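# Lay the mat flat inside the set-up pet tent

## Task

Get the mat lying flat on the pet tent's floor, inside the tent. At the end the tent must be standing up with the corners of its floor resting on the tabletop. Dropping the mat into position is allowed. Nothing may count as done if it stays in place only because the robot holds it. Finish by releasing everything and moving the grippers away.

## Robot and tools

Robot: two arms, left_arm and right_arm, each with a parallel two-finger gripper and a wrist camera. Bases in the scene frame: left_arm at (-0.030, +0.227, 0) m, right_arm at (-0.023, -0.265, 0) m, both turned only slightly about z. The scene frame has its origin on the tabletop between the arms, +x out over the table, +z up, and left_arm on the +y side. The arm names do not correspond to left or right in any image.

Gripper frame: fingers extend along the gripper's +z axis and close along its y axis. end_effector_position is the point midway between the finger pads, roughly 1 cm short of the fingertips. Orientations are quaternions written w first (qw, qx, qy, qz).

The row format used by both motion tools: 16 numbers, first left_arm then right_arm, each as x, y, z (metres, scene frame, absolute target for end_effector_position), qw, qx, qy, qz (absolute target orientation, scene frame), opening. Both arms must always be filled in, even if only one moves. Opening runs from -1 (closed) to +1 (fully open, 0.094 m). To grip, command an opening below the reported grip_measured; about 0.03 below holds firmly, smaller gaps hold more gently. Very thin parts (under about 2 mm) get less squeeze.

execute_actions(actions): a list of up to 15 actions; each action is a table of up to 15 rows, each row one control step of 1/30 s. If fewer than 15 rows are given, the last row is held for the remaining steps. Every row target is an absolute pose, not an offset. For each arm, the target in an action may not lie more than 0.6 m from that gripper's current position along any of the gripper's own axes; otherwise the action is rejected for both arms. If the first action fails that check against the last reported state, or any action is malformed, nothing runs. An empty list just returns state and images. To hold an orientation steady, repeat the same quaternion in every row rather than copying the slightly drifted one from the result.

move(target, speed, blocking): target is one 16-number row of absolute poses. Each gripper follows a straight line to its pose, all arms finishing together, over 0.5 to 10 s (cut off at 10 s). speed is the path's top speed in m/s, 0.002 to 0.5, default 0.25; rotation is capped at twice that in rad/s. Openings are applied when the move starts. Paths ignore obstacles and the other arm. Faster moves and targets set deeper past a contact press harder. With blocking=false the call returns after 0.5 s while motion continues; further moves or execute_actions are rejected until a result shows it finished, so use wait or stop. The result adds a move: line with the outcome (done, off_target, moving, held, fault) and which limits acted (paced = the pose was clipped; held = a check blocked some steps, after which the arm may jump faster than speed), plus each gripper's remaining distance to its pose.

wait(seconds): 0 to 10; the robot keeps its last command; returns early if a running move ends. stop(): brakes the current move; it needs stopping distance and the fingers keep moving. zoom_image(camera, region): region is [x0, y0, x1, y1] in pixels of that camera's last image, at most 504 by 504; cameras are cam_head_left, cam_head_right, cam_high, cam_low (896x504) and cam_left_wrist, cam_right_wrist (504x504). read_manual(section) only returns licence texts. finished_scene(scene) ends the current scene, given its number; this is final.

Controller behaviour: each control step the commanded pose is limited to 70 mm and 16 degrees from the measured pose, then approached by damped inverse kinematics with position favoured over orientation. Far targets therefore need several actions; after an action the arm stops at its last clipped pose. Expect endings a centimetre or more off, usually low. Reported hand positions may be slightly wrong, especially at full reach. Elbows cannot fully straighten.

Result lines: the state line gives each gripper's position and quaternion; Hand target lines give the pose currently being driven toward; grip_measured is the finger opening on the command scale (may be off by about 1 mm per gripper); Joint positions end with the opening in metres; joint torques include offsets and noise. pose unreachable means the clearance check altered or blocked a command for the named arm. FAULT or OVER-TEMPERATURE FAULT lines mean that arm stopped. MOTOR HOT appears from 75 °C; at 90 °C the arm halts 10 s, and at 100 °C it drops what it holds. Avoid long heavy holds.

Joint ranges (rad): waist -2.618 to 3.054, shoulder 0 to 3.142, elbow 0 to 3.142, wrist pitch -1.571 to 1.571, wrist yaw -1.571 to 1.571, wrist roll -2.094 to 2.094.

To keep an arm still, resend its full last reported pose and desired opening every call. The robot keeps executing the last command while you compose replies. Loose objects may occasionally be nudged.

Avoid: knocking rigid objects (such as the tent) off the table, collisions or pressing between the two arms, drops, slips, slams and hard shoves. Cloth like the mat leaving the table is not a failure by itself. Before finishing, open the grippers and lift clear.

Each tool is called after "Emit:" by a JSON object that holds its "method" and its "body", one argument or row to a line.

## Session

Emit:
{"method": "execute_actions", "body": {
  "actions": []
}}

Scene clock: 0.00 s.
left_arm: end_effector_position=(+0.3517, +0.2135, +0.4038) grip_measured=+1.000 end_effector_quat_wxyz=(+0.707, +0.008, +0.707, -0.013) | right_arm: end_effector_position=(+0.3579, -0.2859, +0.4081) grip_measured=+1.000 end_effector_quat_wxyz=(+0.707, +0.019, +0.707, -0.025)
Joint positions: left_arm=[ 0.009  1.045  1.033  0.012 -0.017 -0.006  0.094] | right_arm=[ 0.014  1.049  1.052 -0.003  0.006 -0.008  0.094]
Joint velocities: left_arm=[ 0.002 -0.007  0.017 -0.066 -0.022 -0.007  0.   ] | right_arm=[-0.002 -0.002  0.002 -0.066  0.051 -0.022  0.   ]
Joint torques (N m, as the arm reports them, + toward a larger angle): no reading
Hand target (left_arm): +0.350, +0.214, +0.405; +0.706, +0.008, +0.708, -0.013
Hand target (right_arm): +0.354, -0.286, +0.420; +0.717, +0.019, +0.696, -0.025

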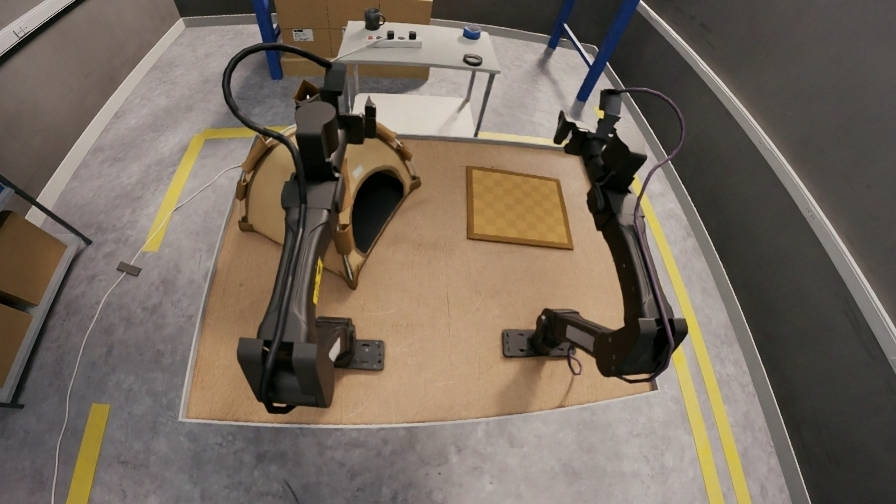

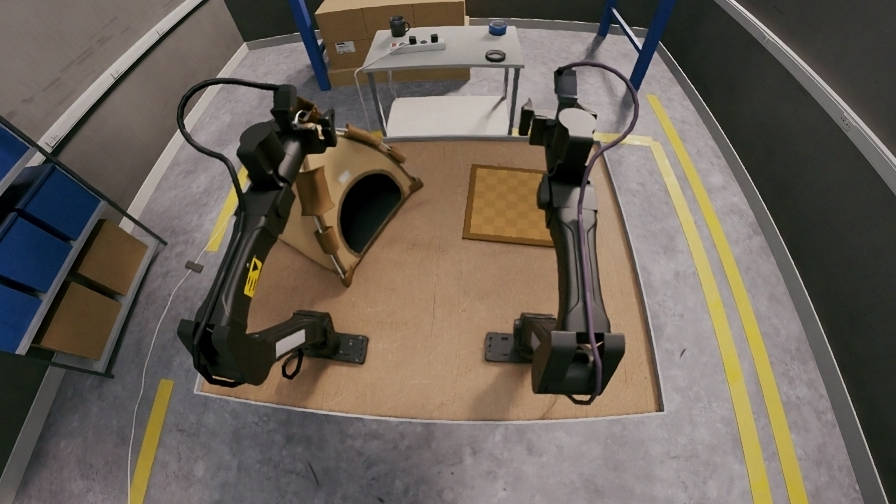

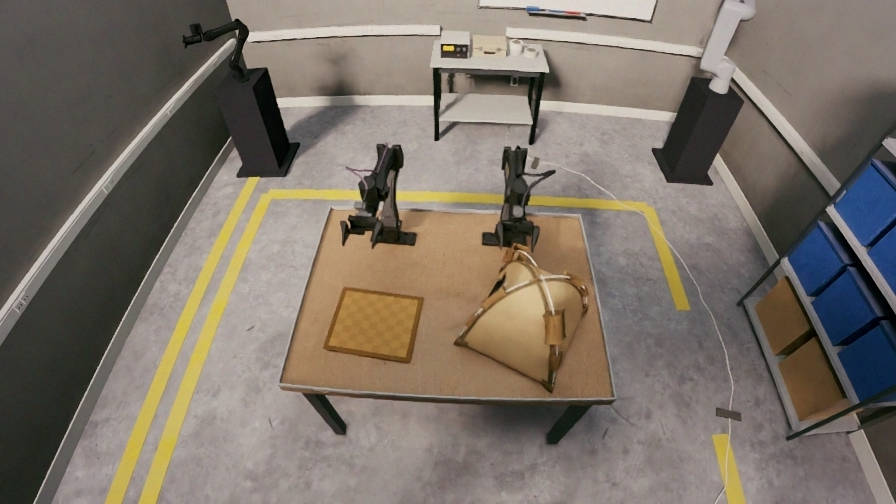

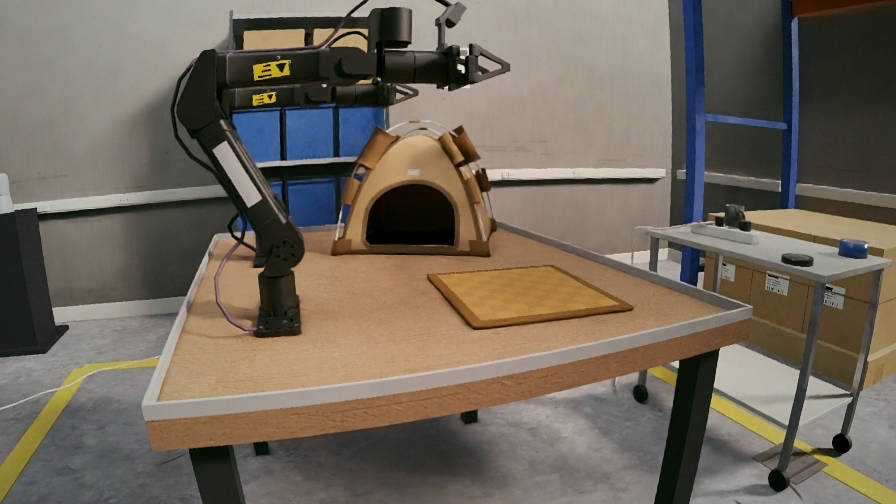

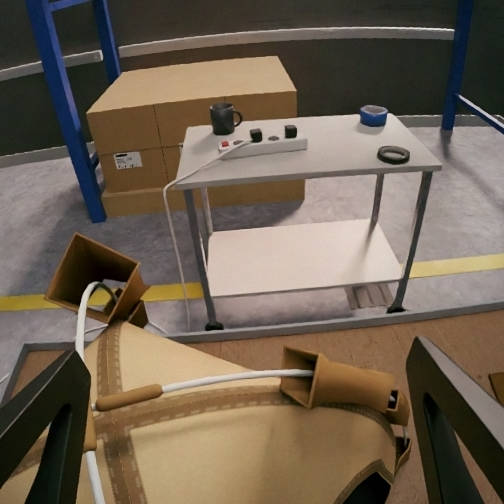

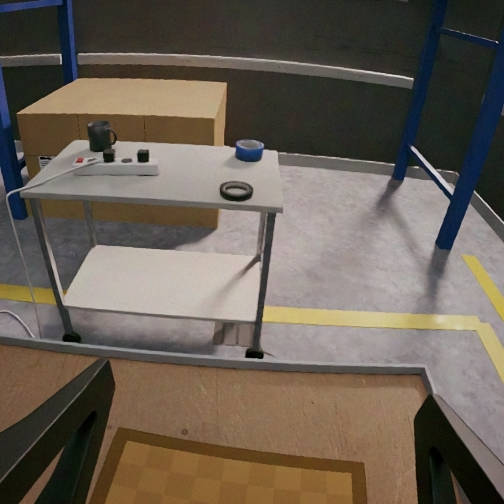

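Emit:
{"method": "zoom_image", "body": {
  "camera": "cam_high",
  "region": [310, 270, 436, 375]
}}

Emit:
{"method": "zoom_image", "body": {
  "camera": "cam_high",
  "region": [440, 230, 608, 400]
}}

Emit:
{"method": "zoom_image", "body": {
  "camera": "cam_head_left",
  "region": [455, 155, 581, 260]
}}

Emit:
{"method": "zoom_image", "body": {
  "camera": "cam_head_left",
  "region": [320, 150, 446, 300]
}}

Emit:
{"method": "zoom_image", "body": {
  "camera": "cam_head_right",
  "region": [310, 150, 436, 300]
}}

Emit:
{"method": "zoom_image", "body": {
  "camera": "cam_low",
  "region": [310, 110, 520, 290]
}}

Region (310, 270, 436, 375) of cam_high's 896x504 image, scaled by 4.000, with more detail than that image has.

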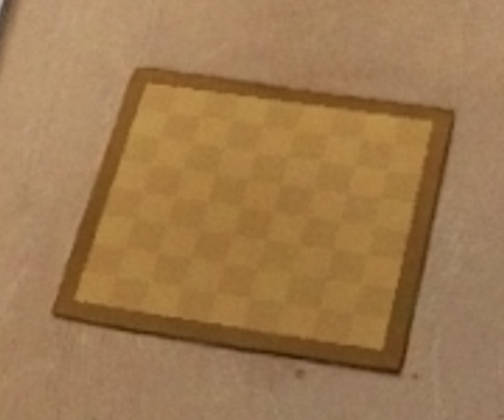

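Region (440, 230, 608, 400) of cam_high's 896x504 image, scaled by 2.965, with more detail than that image has; it fills the left 498 columns of this view, and the rest is white.

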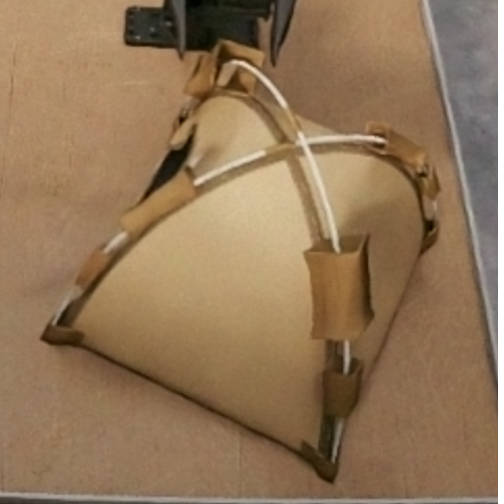

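Region (455, 155, 581, 260) of cam_head_left's 896x504 image, scaled by 4.000, with more detail than that image has.

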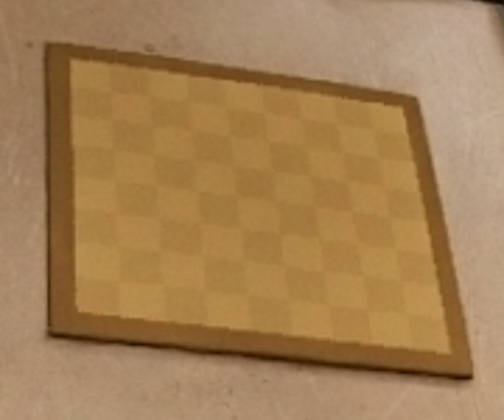

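Region (320, 150, 446, 300) of cam_head_left's 896x504 image, scaled by 3.360, with more detail than that image has; it fills the left 423 columns of this view, and the rest is white.

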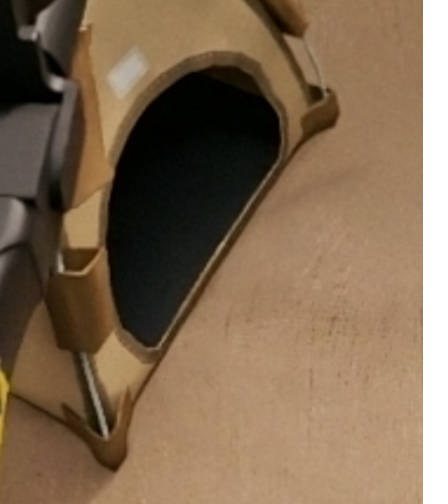

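Region (310, 150, 436, 300) of cam_head_right's 896x504 image, scaled by 3.360, with more detail than that image has; it fills the left 423 columns of this view, and the rest is white.

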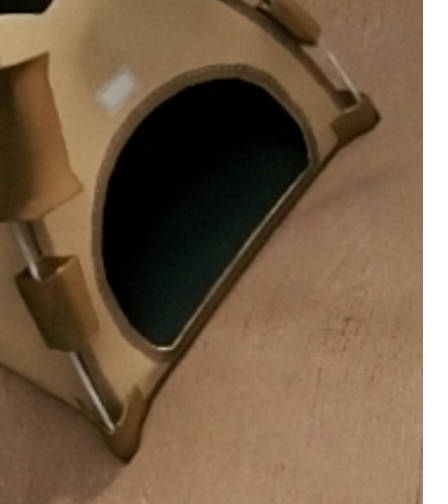

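Region (310, 110, 520, 290) of cam_low's 896x504 image, scaled by 2.400, with more detail than that image has; it fills the top 432 rows of this view, and the rest is white.

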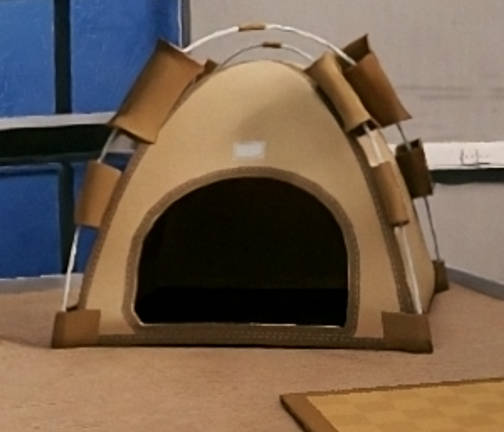

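Emit:
{"method": "move", "body": {
  "target": [0.438,-0.213,0.065,0.3561,0.3386,0.8596,-0.1403,0.0,0.243,-0.378,0.05,0.3140,0.6735,0.6064,0.2828,-0.15],
  "speed": 0.5
}}

Scene clock: 122.67 s.
left_arm: end_effector_position=(+0.4446, -0.2082, +0.0654) grip_measured=+0.001 end_effector_quat_wxyz=(+0.362, +0.335, +0.860, -0.130) | right_arm: end_effector_position=(+0.2455, -0.3774, +0.0526) grip_measured=-0.148 end_effector_quat_wxyz=(+0.310, +0.670, +0.614, +0.281)
Joint positions: left_arm=[-0.695  2.432  1.991 -0.339 -0.024  0.003  0.047] | right_arm=[-0.579  1.13   0.306  0.036 -0.414  1.181  0.04 ]
Joint velocities: left_arm=[-0.002  0.007  0.022 -0.007  0.066 -0.007  0.001] | right_arm=[-0.017 -0.012 -0.007  0.007 -0.022  0.007  0.   ]
Joint torques (N m, as the arm reports them, + toward a larger angle): left_arm=[ -0.25 -15.73   9.89   1.45   0.08   0.07] | right_arm=[-1.11 -1.    4.56  2.01 -0.23 -0.01]
Hand target (left_arm): +0.443, -0.212, +0.066; +0.357, +0.341, +0.859, -0.134
Hand target (right_arm): +0.244, -0.380, +0.050; +0.313, +0.672, +0.610, +0.282
Off the commanded pose (left_arm): 0.008 m, 1 deg.
Off the commanded pose (right_arm): 0.004 m, 1 deg.
move: done
camera_calibration (this result's frames):
cam_left_wrist: T_world_to_cam=[[-0.700072, -0.711516, -0.0603771, 0.160045], [-0.700721, 0.700796, -0.1337, 0.503852], [0.137442, -0.051292, -0.989181, 0.093652], [0, 0, 0, 1]] pos_world=[0.45223, -0.234419, 0.169667]
cam_right_wrist: T_world_to_cam=[[-0.586848, -0.0307756, -0.809112, 0.178184], [-0.433546, 0.855905, 0.281895, 0.454219], [0.683848, 0.516216, -0.515629, 0.157897], [0, 0, 0, 1]] pos_world=[0.193514, -0.464794, 0.0975449]

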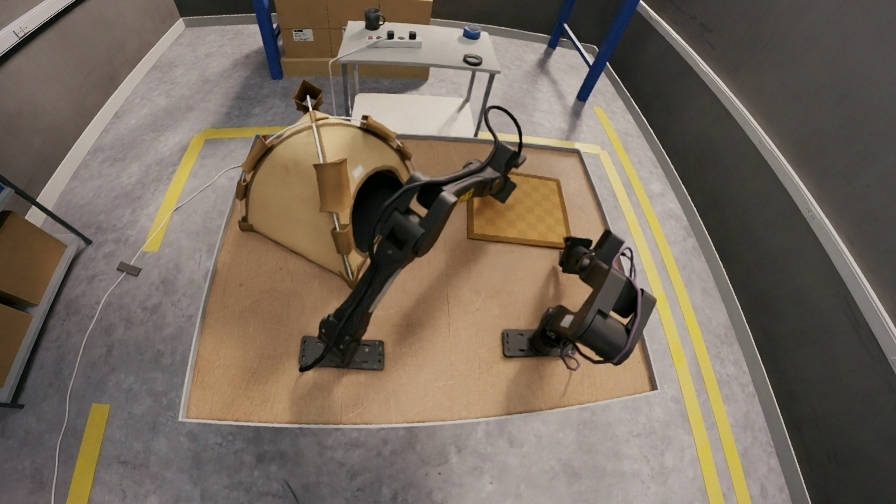

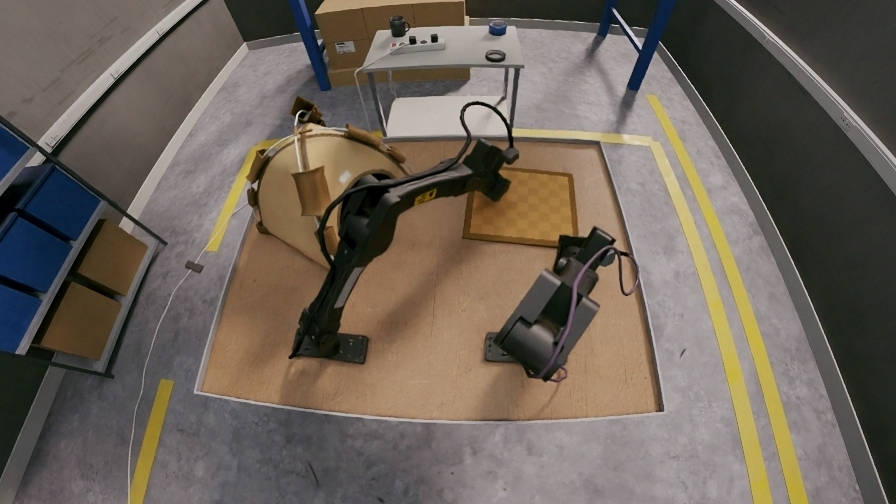

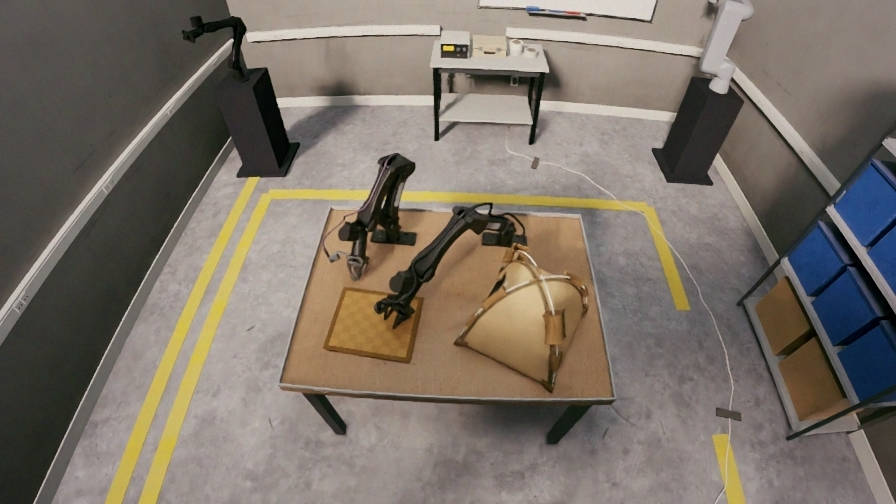

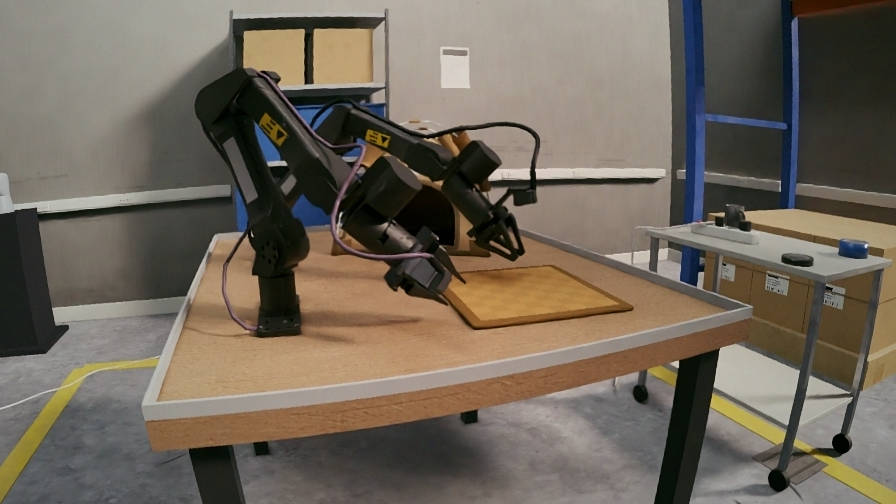

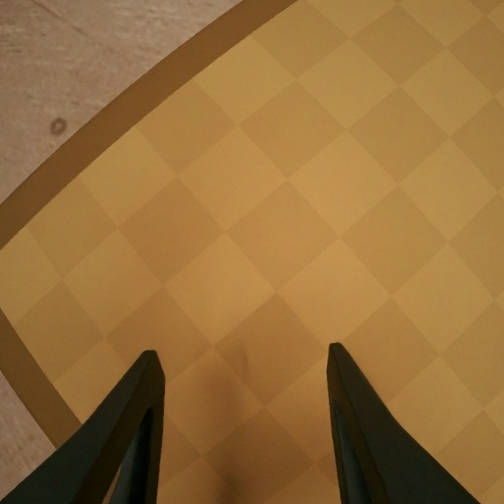

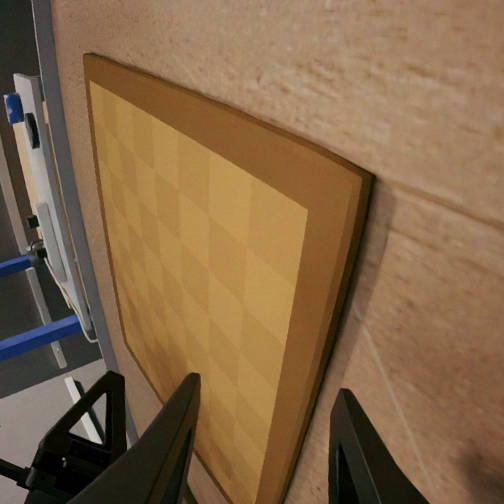

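Emit:
{"method": "execute_actions", "body": {
  "actions": []
}}

Scene clock: 142.80 s.
left_arm: end_effector_position=(+0.4444, -0.2081, +0.0652) grip_measured=+0.001 end_effector_quat_wxyz=(+0.362, +0.336, +0.860, -0.130) | right_arm: end_effector_position=(+0.2456, -0.3773, +0.0527) grip_measured=-0.148 end_effector_quat_wxyz=(+0.310, +0.669, +0.613, +0.282)
Joint positions: left_arm=[-0.695  2.432  1.991 -0.34  -0.023  0.003  0.047] | right_arm=[-0.579  1.13   0.306  0.036 -0.414  1.182  0.04 ]
Joint velocities: left_arm=[ 0.012 -0.012  0.002 -0.037 -0.037 -0.081 -0.   ] | right_arm=[ 0.007 -0.002  0.012 -0.037  0.022 -0.051 -0.001]
Joint torques (N m, as the arm reports them, + toward a larger angle): left_arm=[ -0.21 -15.69   9.88   1.45   0.09   0.09] | right_arm=[-1.11 -0.96  4.53  2.05 -0.25  0.01]
Hand target (left_arm): +0.443, -0.212, +0.066; +0.357, +0.341, +0.859, -0.134
Hand target (right_arm): +0.244, -0.380, +0.050; +0.312, +0.672, +0.610, +0.282
Off the commanded pose (left_arm): 0.008 m, 1 deg.
Off the commanded pose (right_arm): 0.004 m, 1 deg.
camera_calibration (this result's frames):
cam_left_wrist: T_world_to_cam=[[-0.700326, -0.711291, -0.0600787, 0.1601], [-0.700667, 0.701064, -0.132576, 0.503588], [0.136419, -0.050751, -0.98935, 0.0940601], [0, 0, 0, 1]] pos_world=[0.452137, -0.234396, 0.16944]
cam_right_wrist: T_world_to_cam=[[-0.586307, -0.03055, -0.809513, 0.178298], [-0.43398, 0.855641, 0.282028, 0.454159], [0.684037, 0.516667, -0.514926, 0.157927], [0, 0, 0, 1]] pos_world=[0.193605, -0.464746, 0.0975695]

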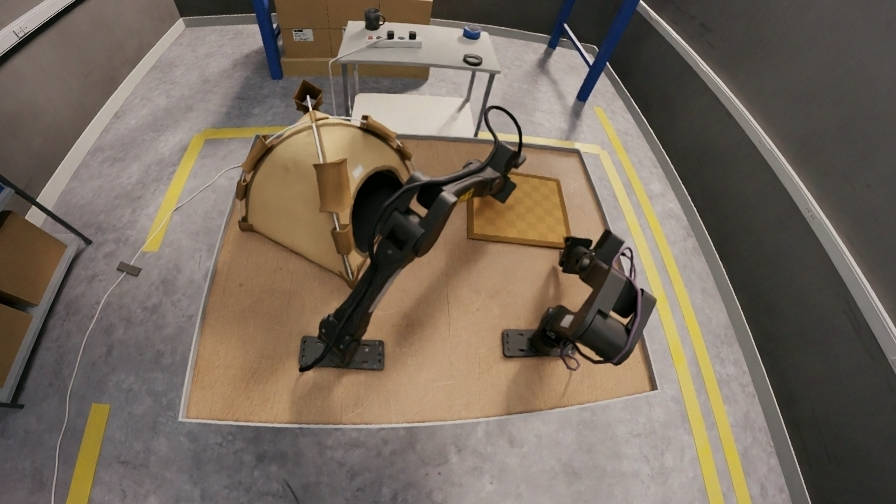

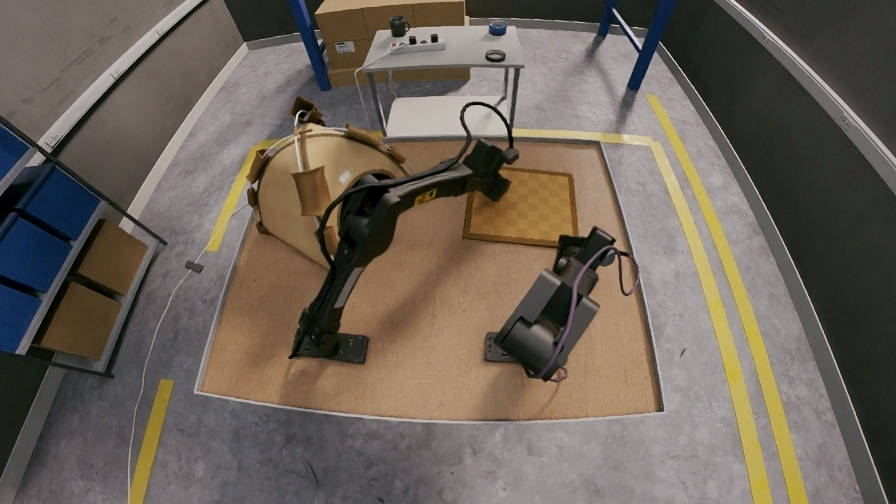

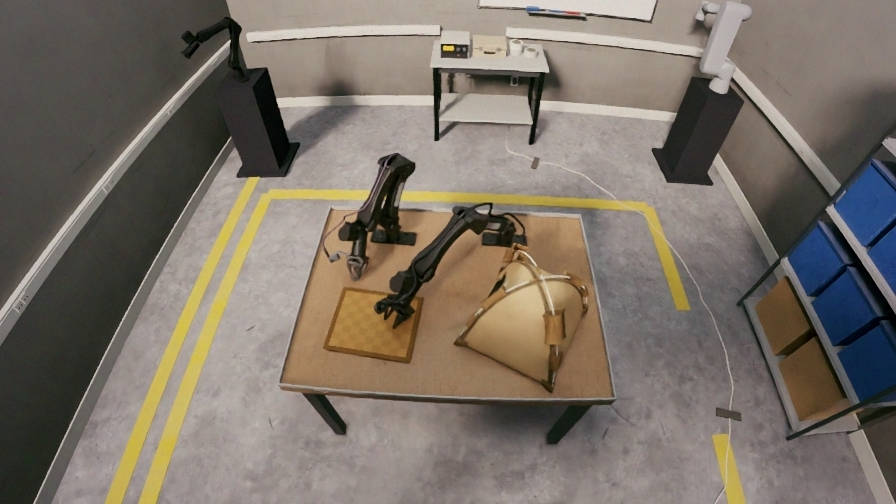

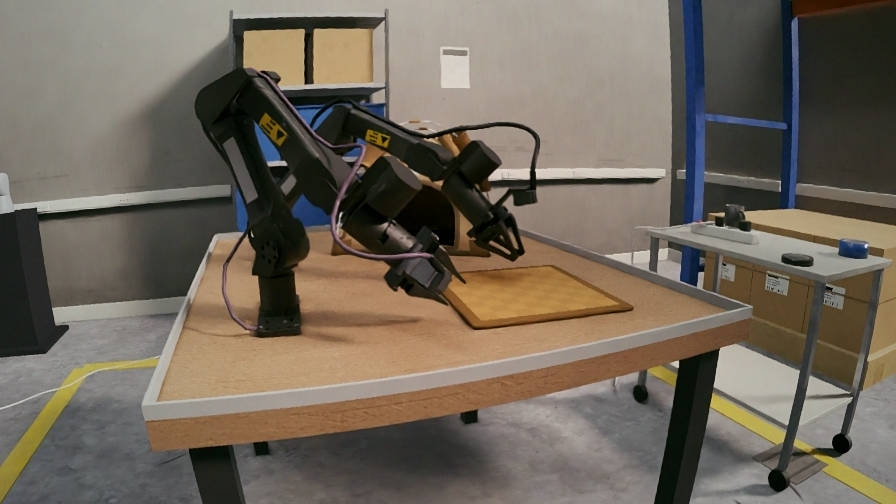

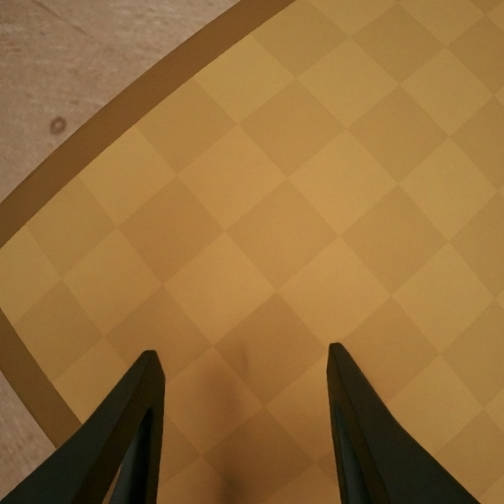

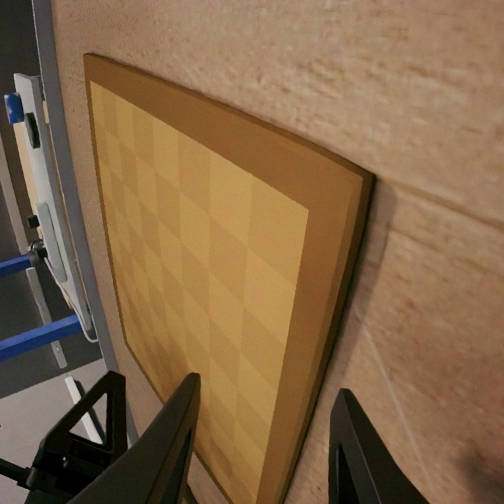

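Emit:
{"method": "move", "body": {
  "target": [0.440,-0.215,0.008,0.3561,0.3386,0.8596,-0.1403,0.0,0.243,-0.378,0.016,0.3140,0.6735,0.6064,0.2828,-0.15],
  "speed": 0.08
}}

Scene clock: 146.07 s.
left_arm: end_effector_position=(+0.4483, -0.2129, +0.0271) grip_measured=+0.001 end_effector_quat_wxyz=(+0.372, +0.334, +0.855, -0.137) | right_arm: end_effector_position=(+0.2501, -0.3794, +0.0262) grip_measured=-0.148 end_effector_quat_wxyz=(+0.324, +0.664, +0.608, +0.289)
Joint positions: left_arm=[-0.695  2.491  1.924 -0.188 -0.019  0.002  0.047] | right_arm=[-0.579  1.295  0.218  0.326 -0.421  1.194  0.04 ]
Joint velocities: left_arm=[-0.007  0.002 -0.012 -0.007 -0.037  0.081  0.001] | right_arm=[-0.002  0.007 -0.002  0.066  0.007  0.007  0.   ]
Joint torques (N m, as the arm reports them, + toward a larger angle): left_arm=[ -0.53 -15.3    5.54   1.77   0.1   -0.08] | right_arm=[-0.54 -1.29  3.05  1.83 -0.09 -0.02]
Hand target (left_arm): +0.440, -0.214, +0.008; +0.356, +0.339, +0.860, -0.140
Hand target (right_arm): +0.243, -0.378, +0.016; +0.314, +0.674, +0.607, +0.283
Off the commanded pose (left_arm): 0.021 m, 2 deg.
Off the commanded pose (right_arm): 0.013 m, 2 deg.
move: off_target (left_arm, right_arm)
camera_calibration (this result's frames):
cam_left_wrist: T_world_to_cam=[[-0.701311, -0.710567, -0.0570786, 0.157675], [-0.696297, 0.699978, -0.158748, 0.503129], [0.152755, -0.0715879, -0.985668, 0.0437509], [0, 0, 0, 1]] pos_world=[0.454223, -0.237008, 0.131994]
cam_right_wrist: T_world_to_cam=[[-0.559399, -0.0358893, -0.828121, 0.151202], [-0.440282, 0.859339, 0.26017, 0.468928], [0.702299, 0.510146, -0.496515, 0.134706], [0, 0, 0, 1]] pos_world=[0.196439, -0.466262, 0.0700959]

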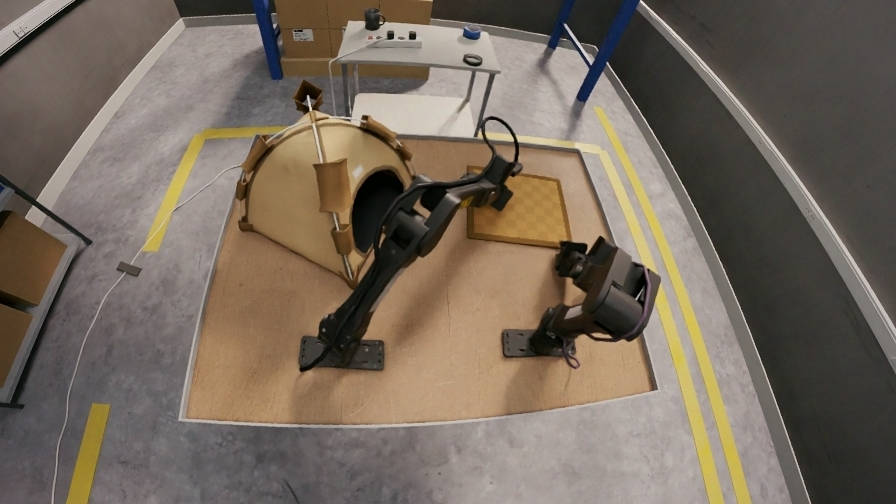

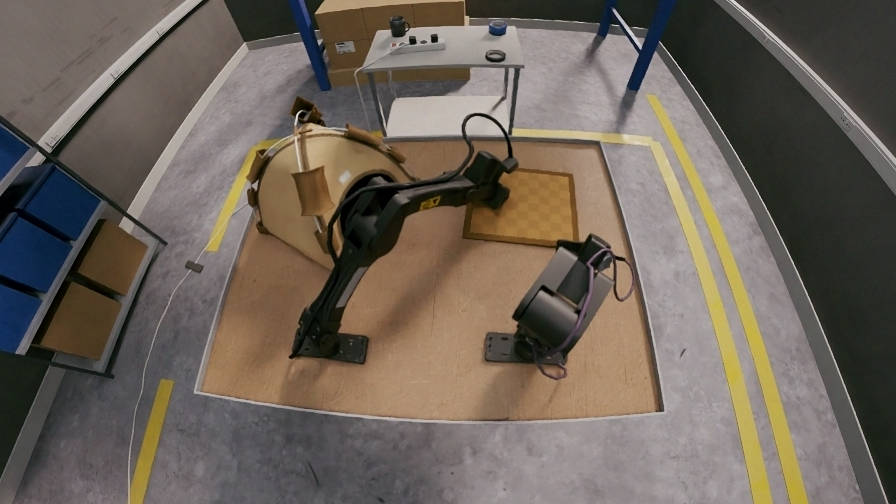

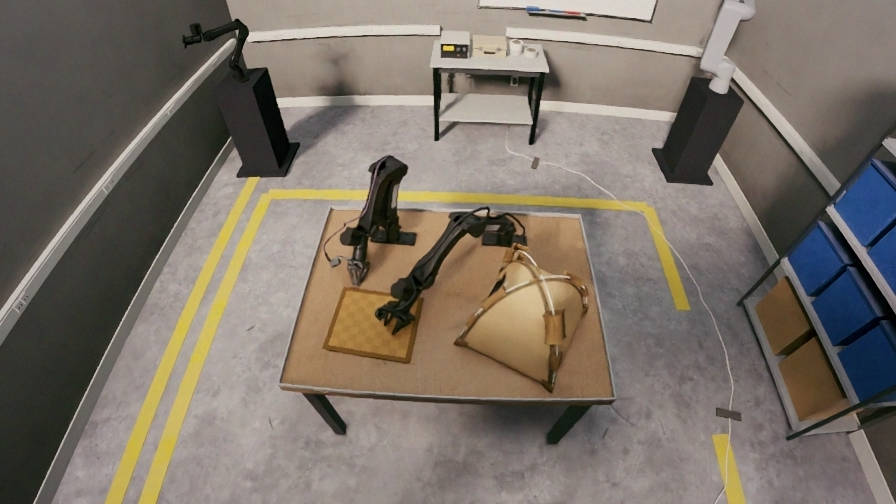

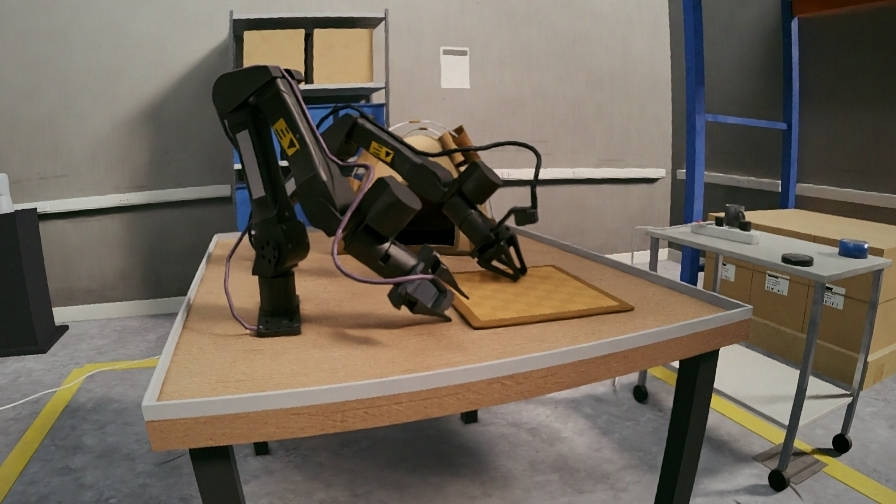

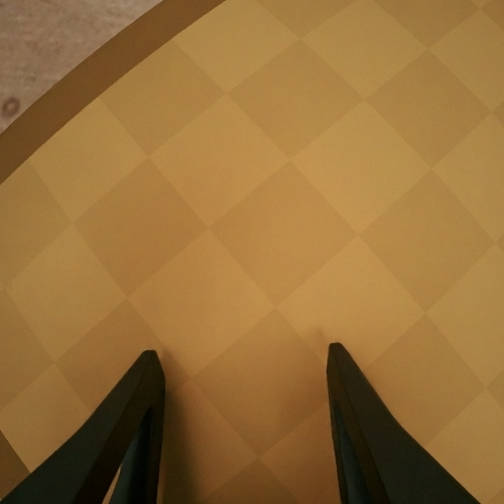

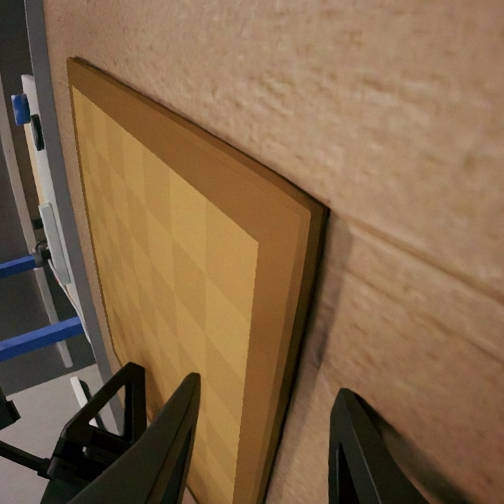

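Emit:
{"method": "move", "body": {
  "target": [0.442,-0.217,-0.018,0.3561,0.3386,0.8596,-0.1403,0.0,0.310,-0.386,0.014,0.3140,0.6735,0.6064,0.2828,-0.15],
  "speed": 0.045
}}

Scene clock: 153.73 s.
left_arm: end_effector_position=(+0.4574, -0.2214, +0.0242) grip_measured=+0.001 end_effector_quat_wxyz=(+0.398, +0.329, +0.843, -0.148) | right_arm: end_effector_position=(+0.3112, -0.3869, +0.0262) grip_measured=-0.148 end_effector_quat_wxyz=(+0.335, +0.662, +0.601, +0.298)
Joint positions: left_arm=[-0.695  2.523  1.924 -0.094 -0.018  0.001  0.047] | right_arm=[-0.443  1.569  0.378  0.508 -0.323  1.307  0.04 ]
Joint velocities: left_arm=[ 0.017 -0.002 -0.012 -0.022  0.081 -0.066  0.001] | right_arm=[-0.012 -0.017 -0.012 -0.007  0.022 -0.007 -0.   ]
Joint torques (N m, as the arm reports them, + toward a larger angle): left_arm=[ -0.59 -13.81   5.06   1.49   0.1   -0.08] | right_arm=[ 1.13 -2.38  5.73  1.41  0.15  0.  ]
Hand target (left_arm): +0.441, -0.216, -0.017; +0.356, +0.338, +0.860, -0.140
Hand target (right_arm): +0.309, -0.385, +0.014; +0.315, +0.673, +0.606, +0.283
Off the commanded pose (left_arm): 0.045 m, 5 deg.
Off the commanded pose (right_arm): 0.012 m, 3 deg.
move: off_target (left_arm, right_arm)
camera_calibration (this result's frames):
cam_left_wrist: T_world_to_cam=[[-0.698588, -0.71318, -0.0578712, 0.155985], [-0.688008, 0.691736, -0.219423, 0.510834], [0.19652, -0.113471, -0.973912, 0.00928756], [0, 0, 0, 1]] pos_world=[0.458602, -0.241063, 0.130161]
cam_right_wrist: T_world_to_cam=[[-0.533858, -0.0338203, -0.844898, 0.178341], [-0.442013, 0.862973, 0.244747, 0.50464], [0.720847, 0.504116, -0.475654, 0.0870124], [0, 0, 0, 1]] pos_world=[0.255544, -0.473324, 0.068558]

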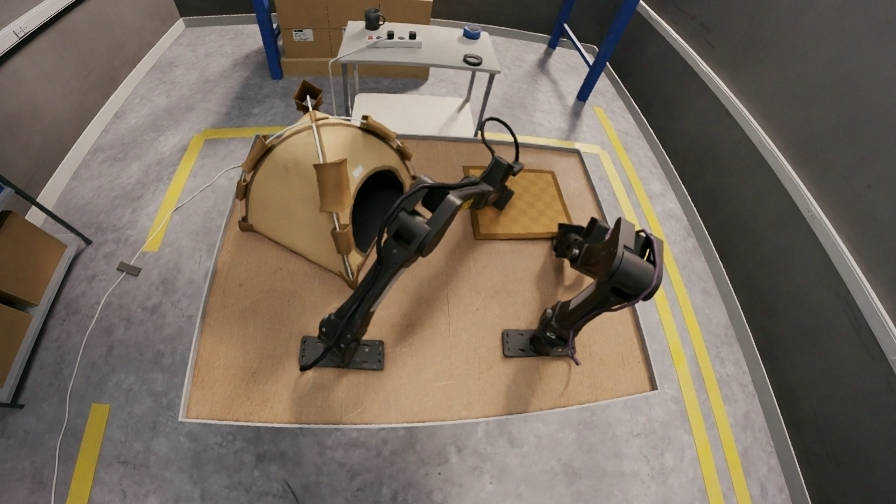

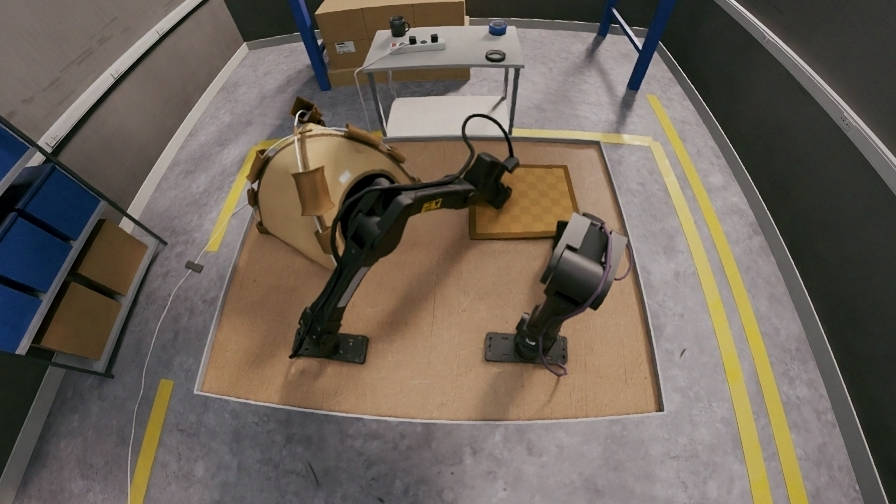

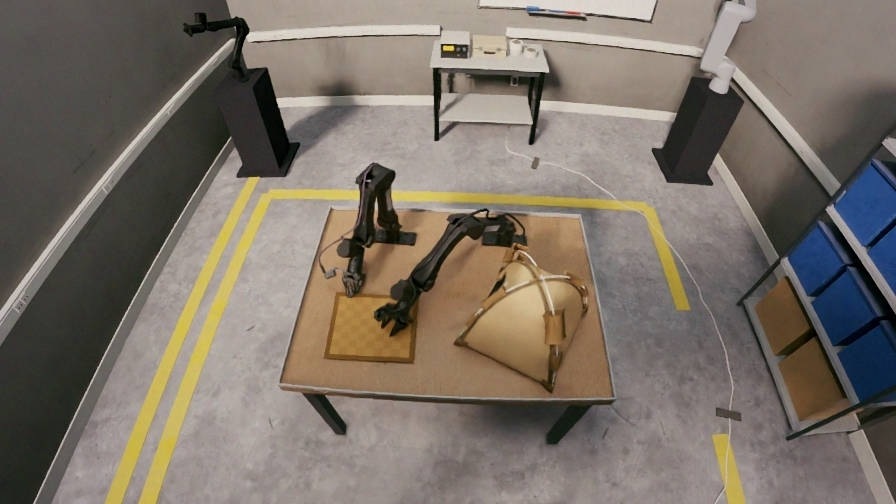

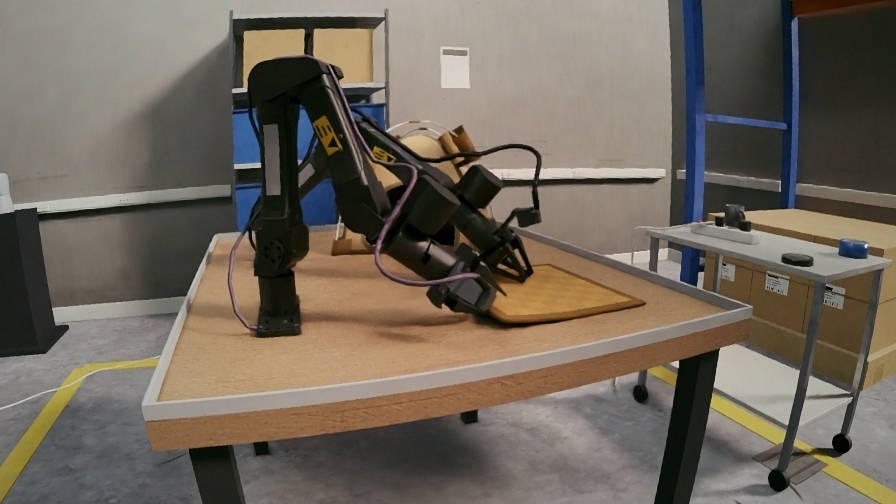

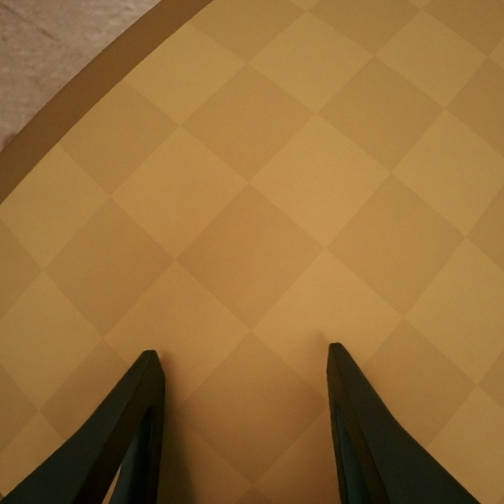

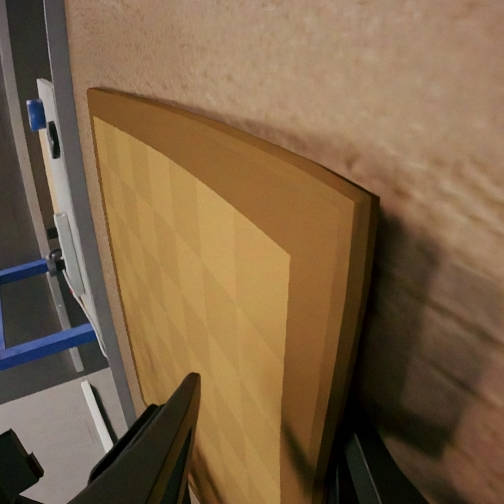

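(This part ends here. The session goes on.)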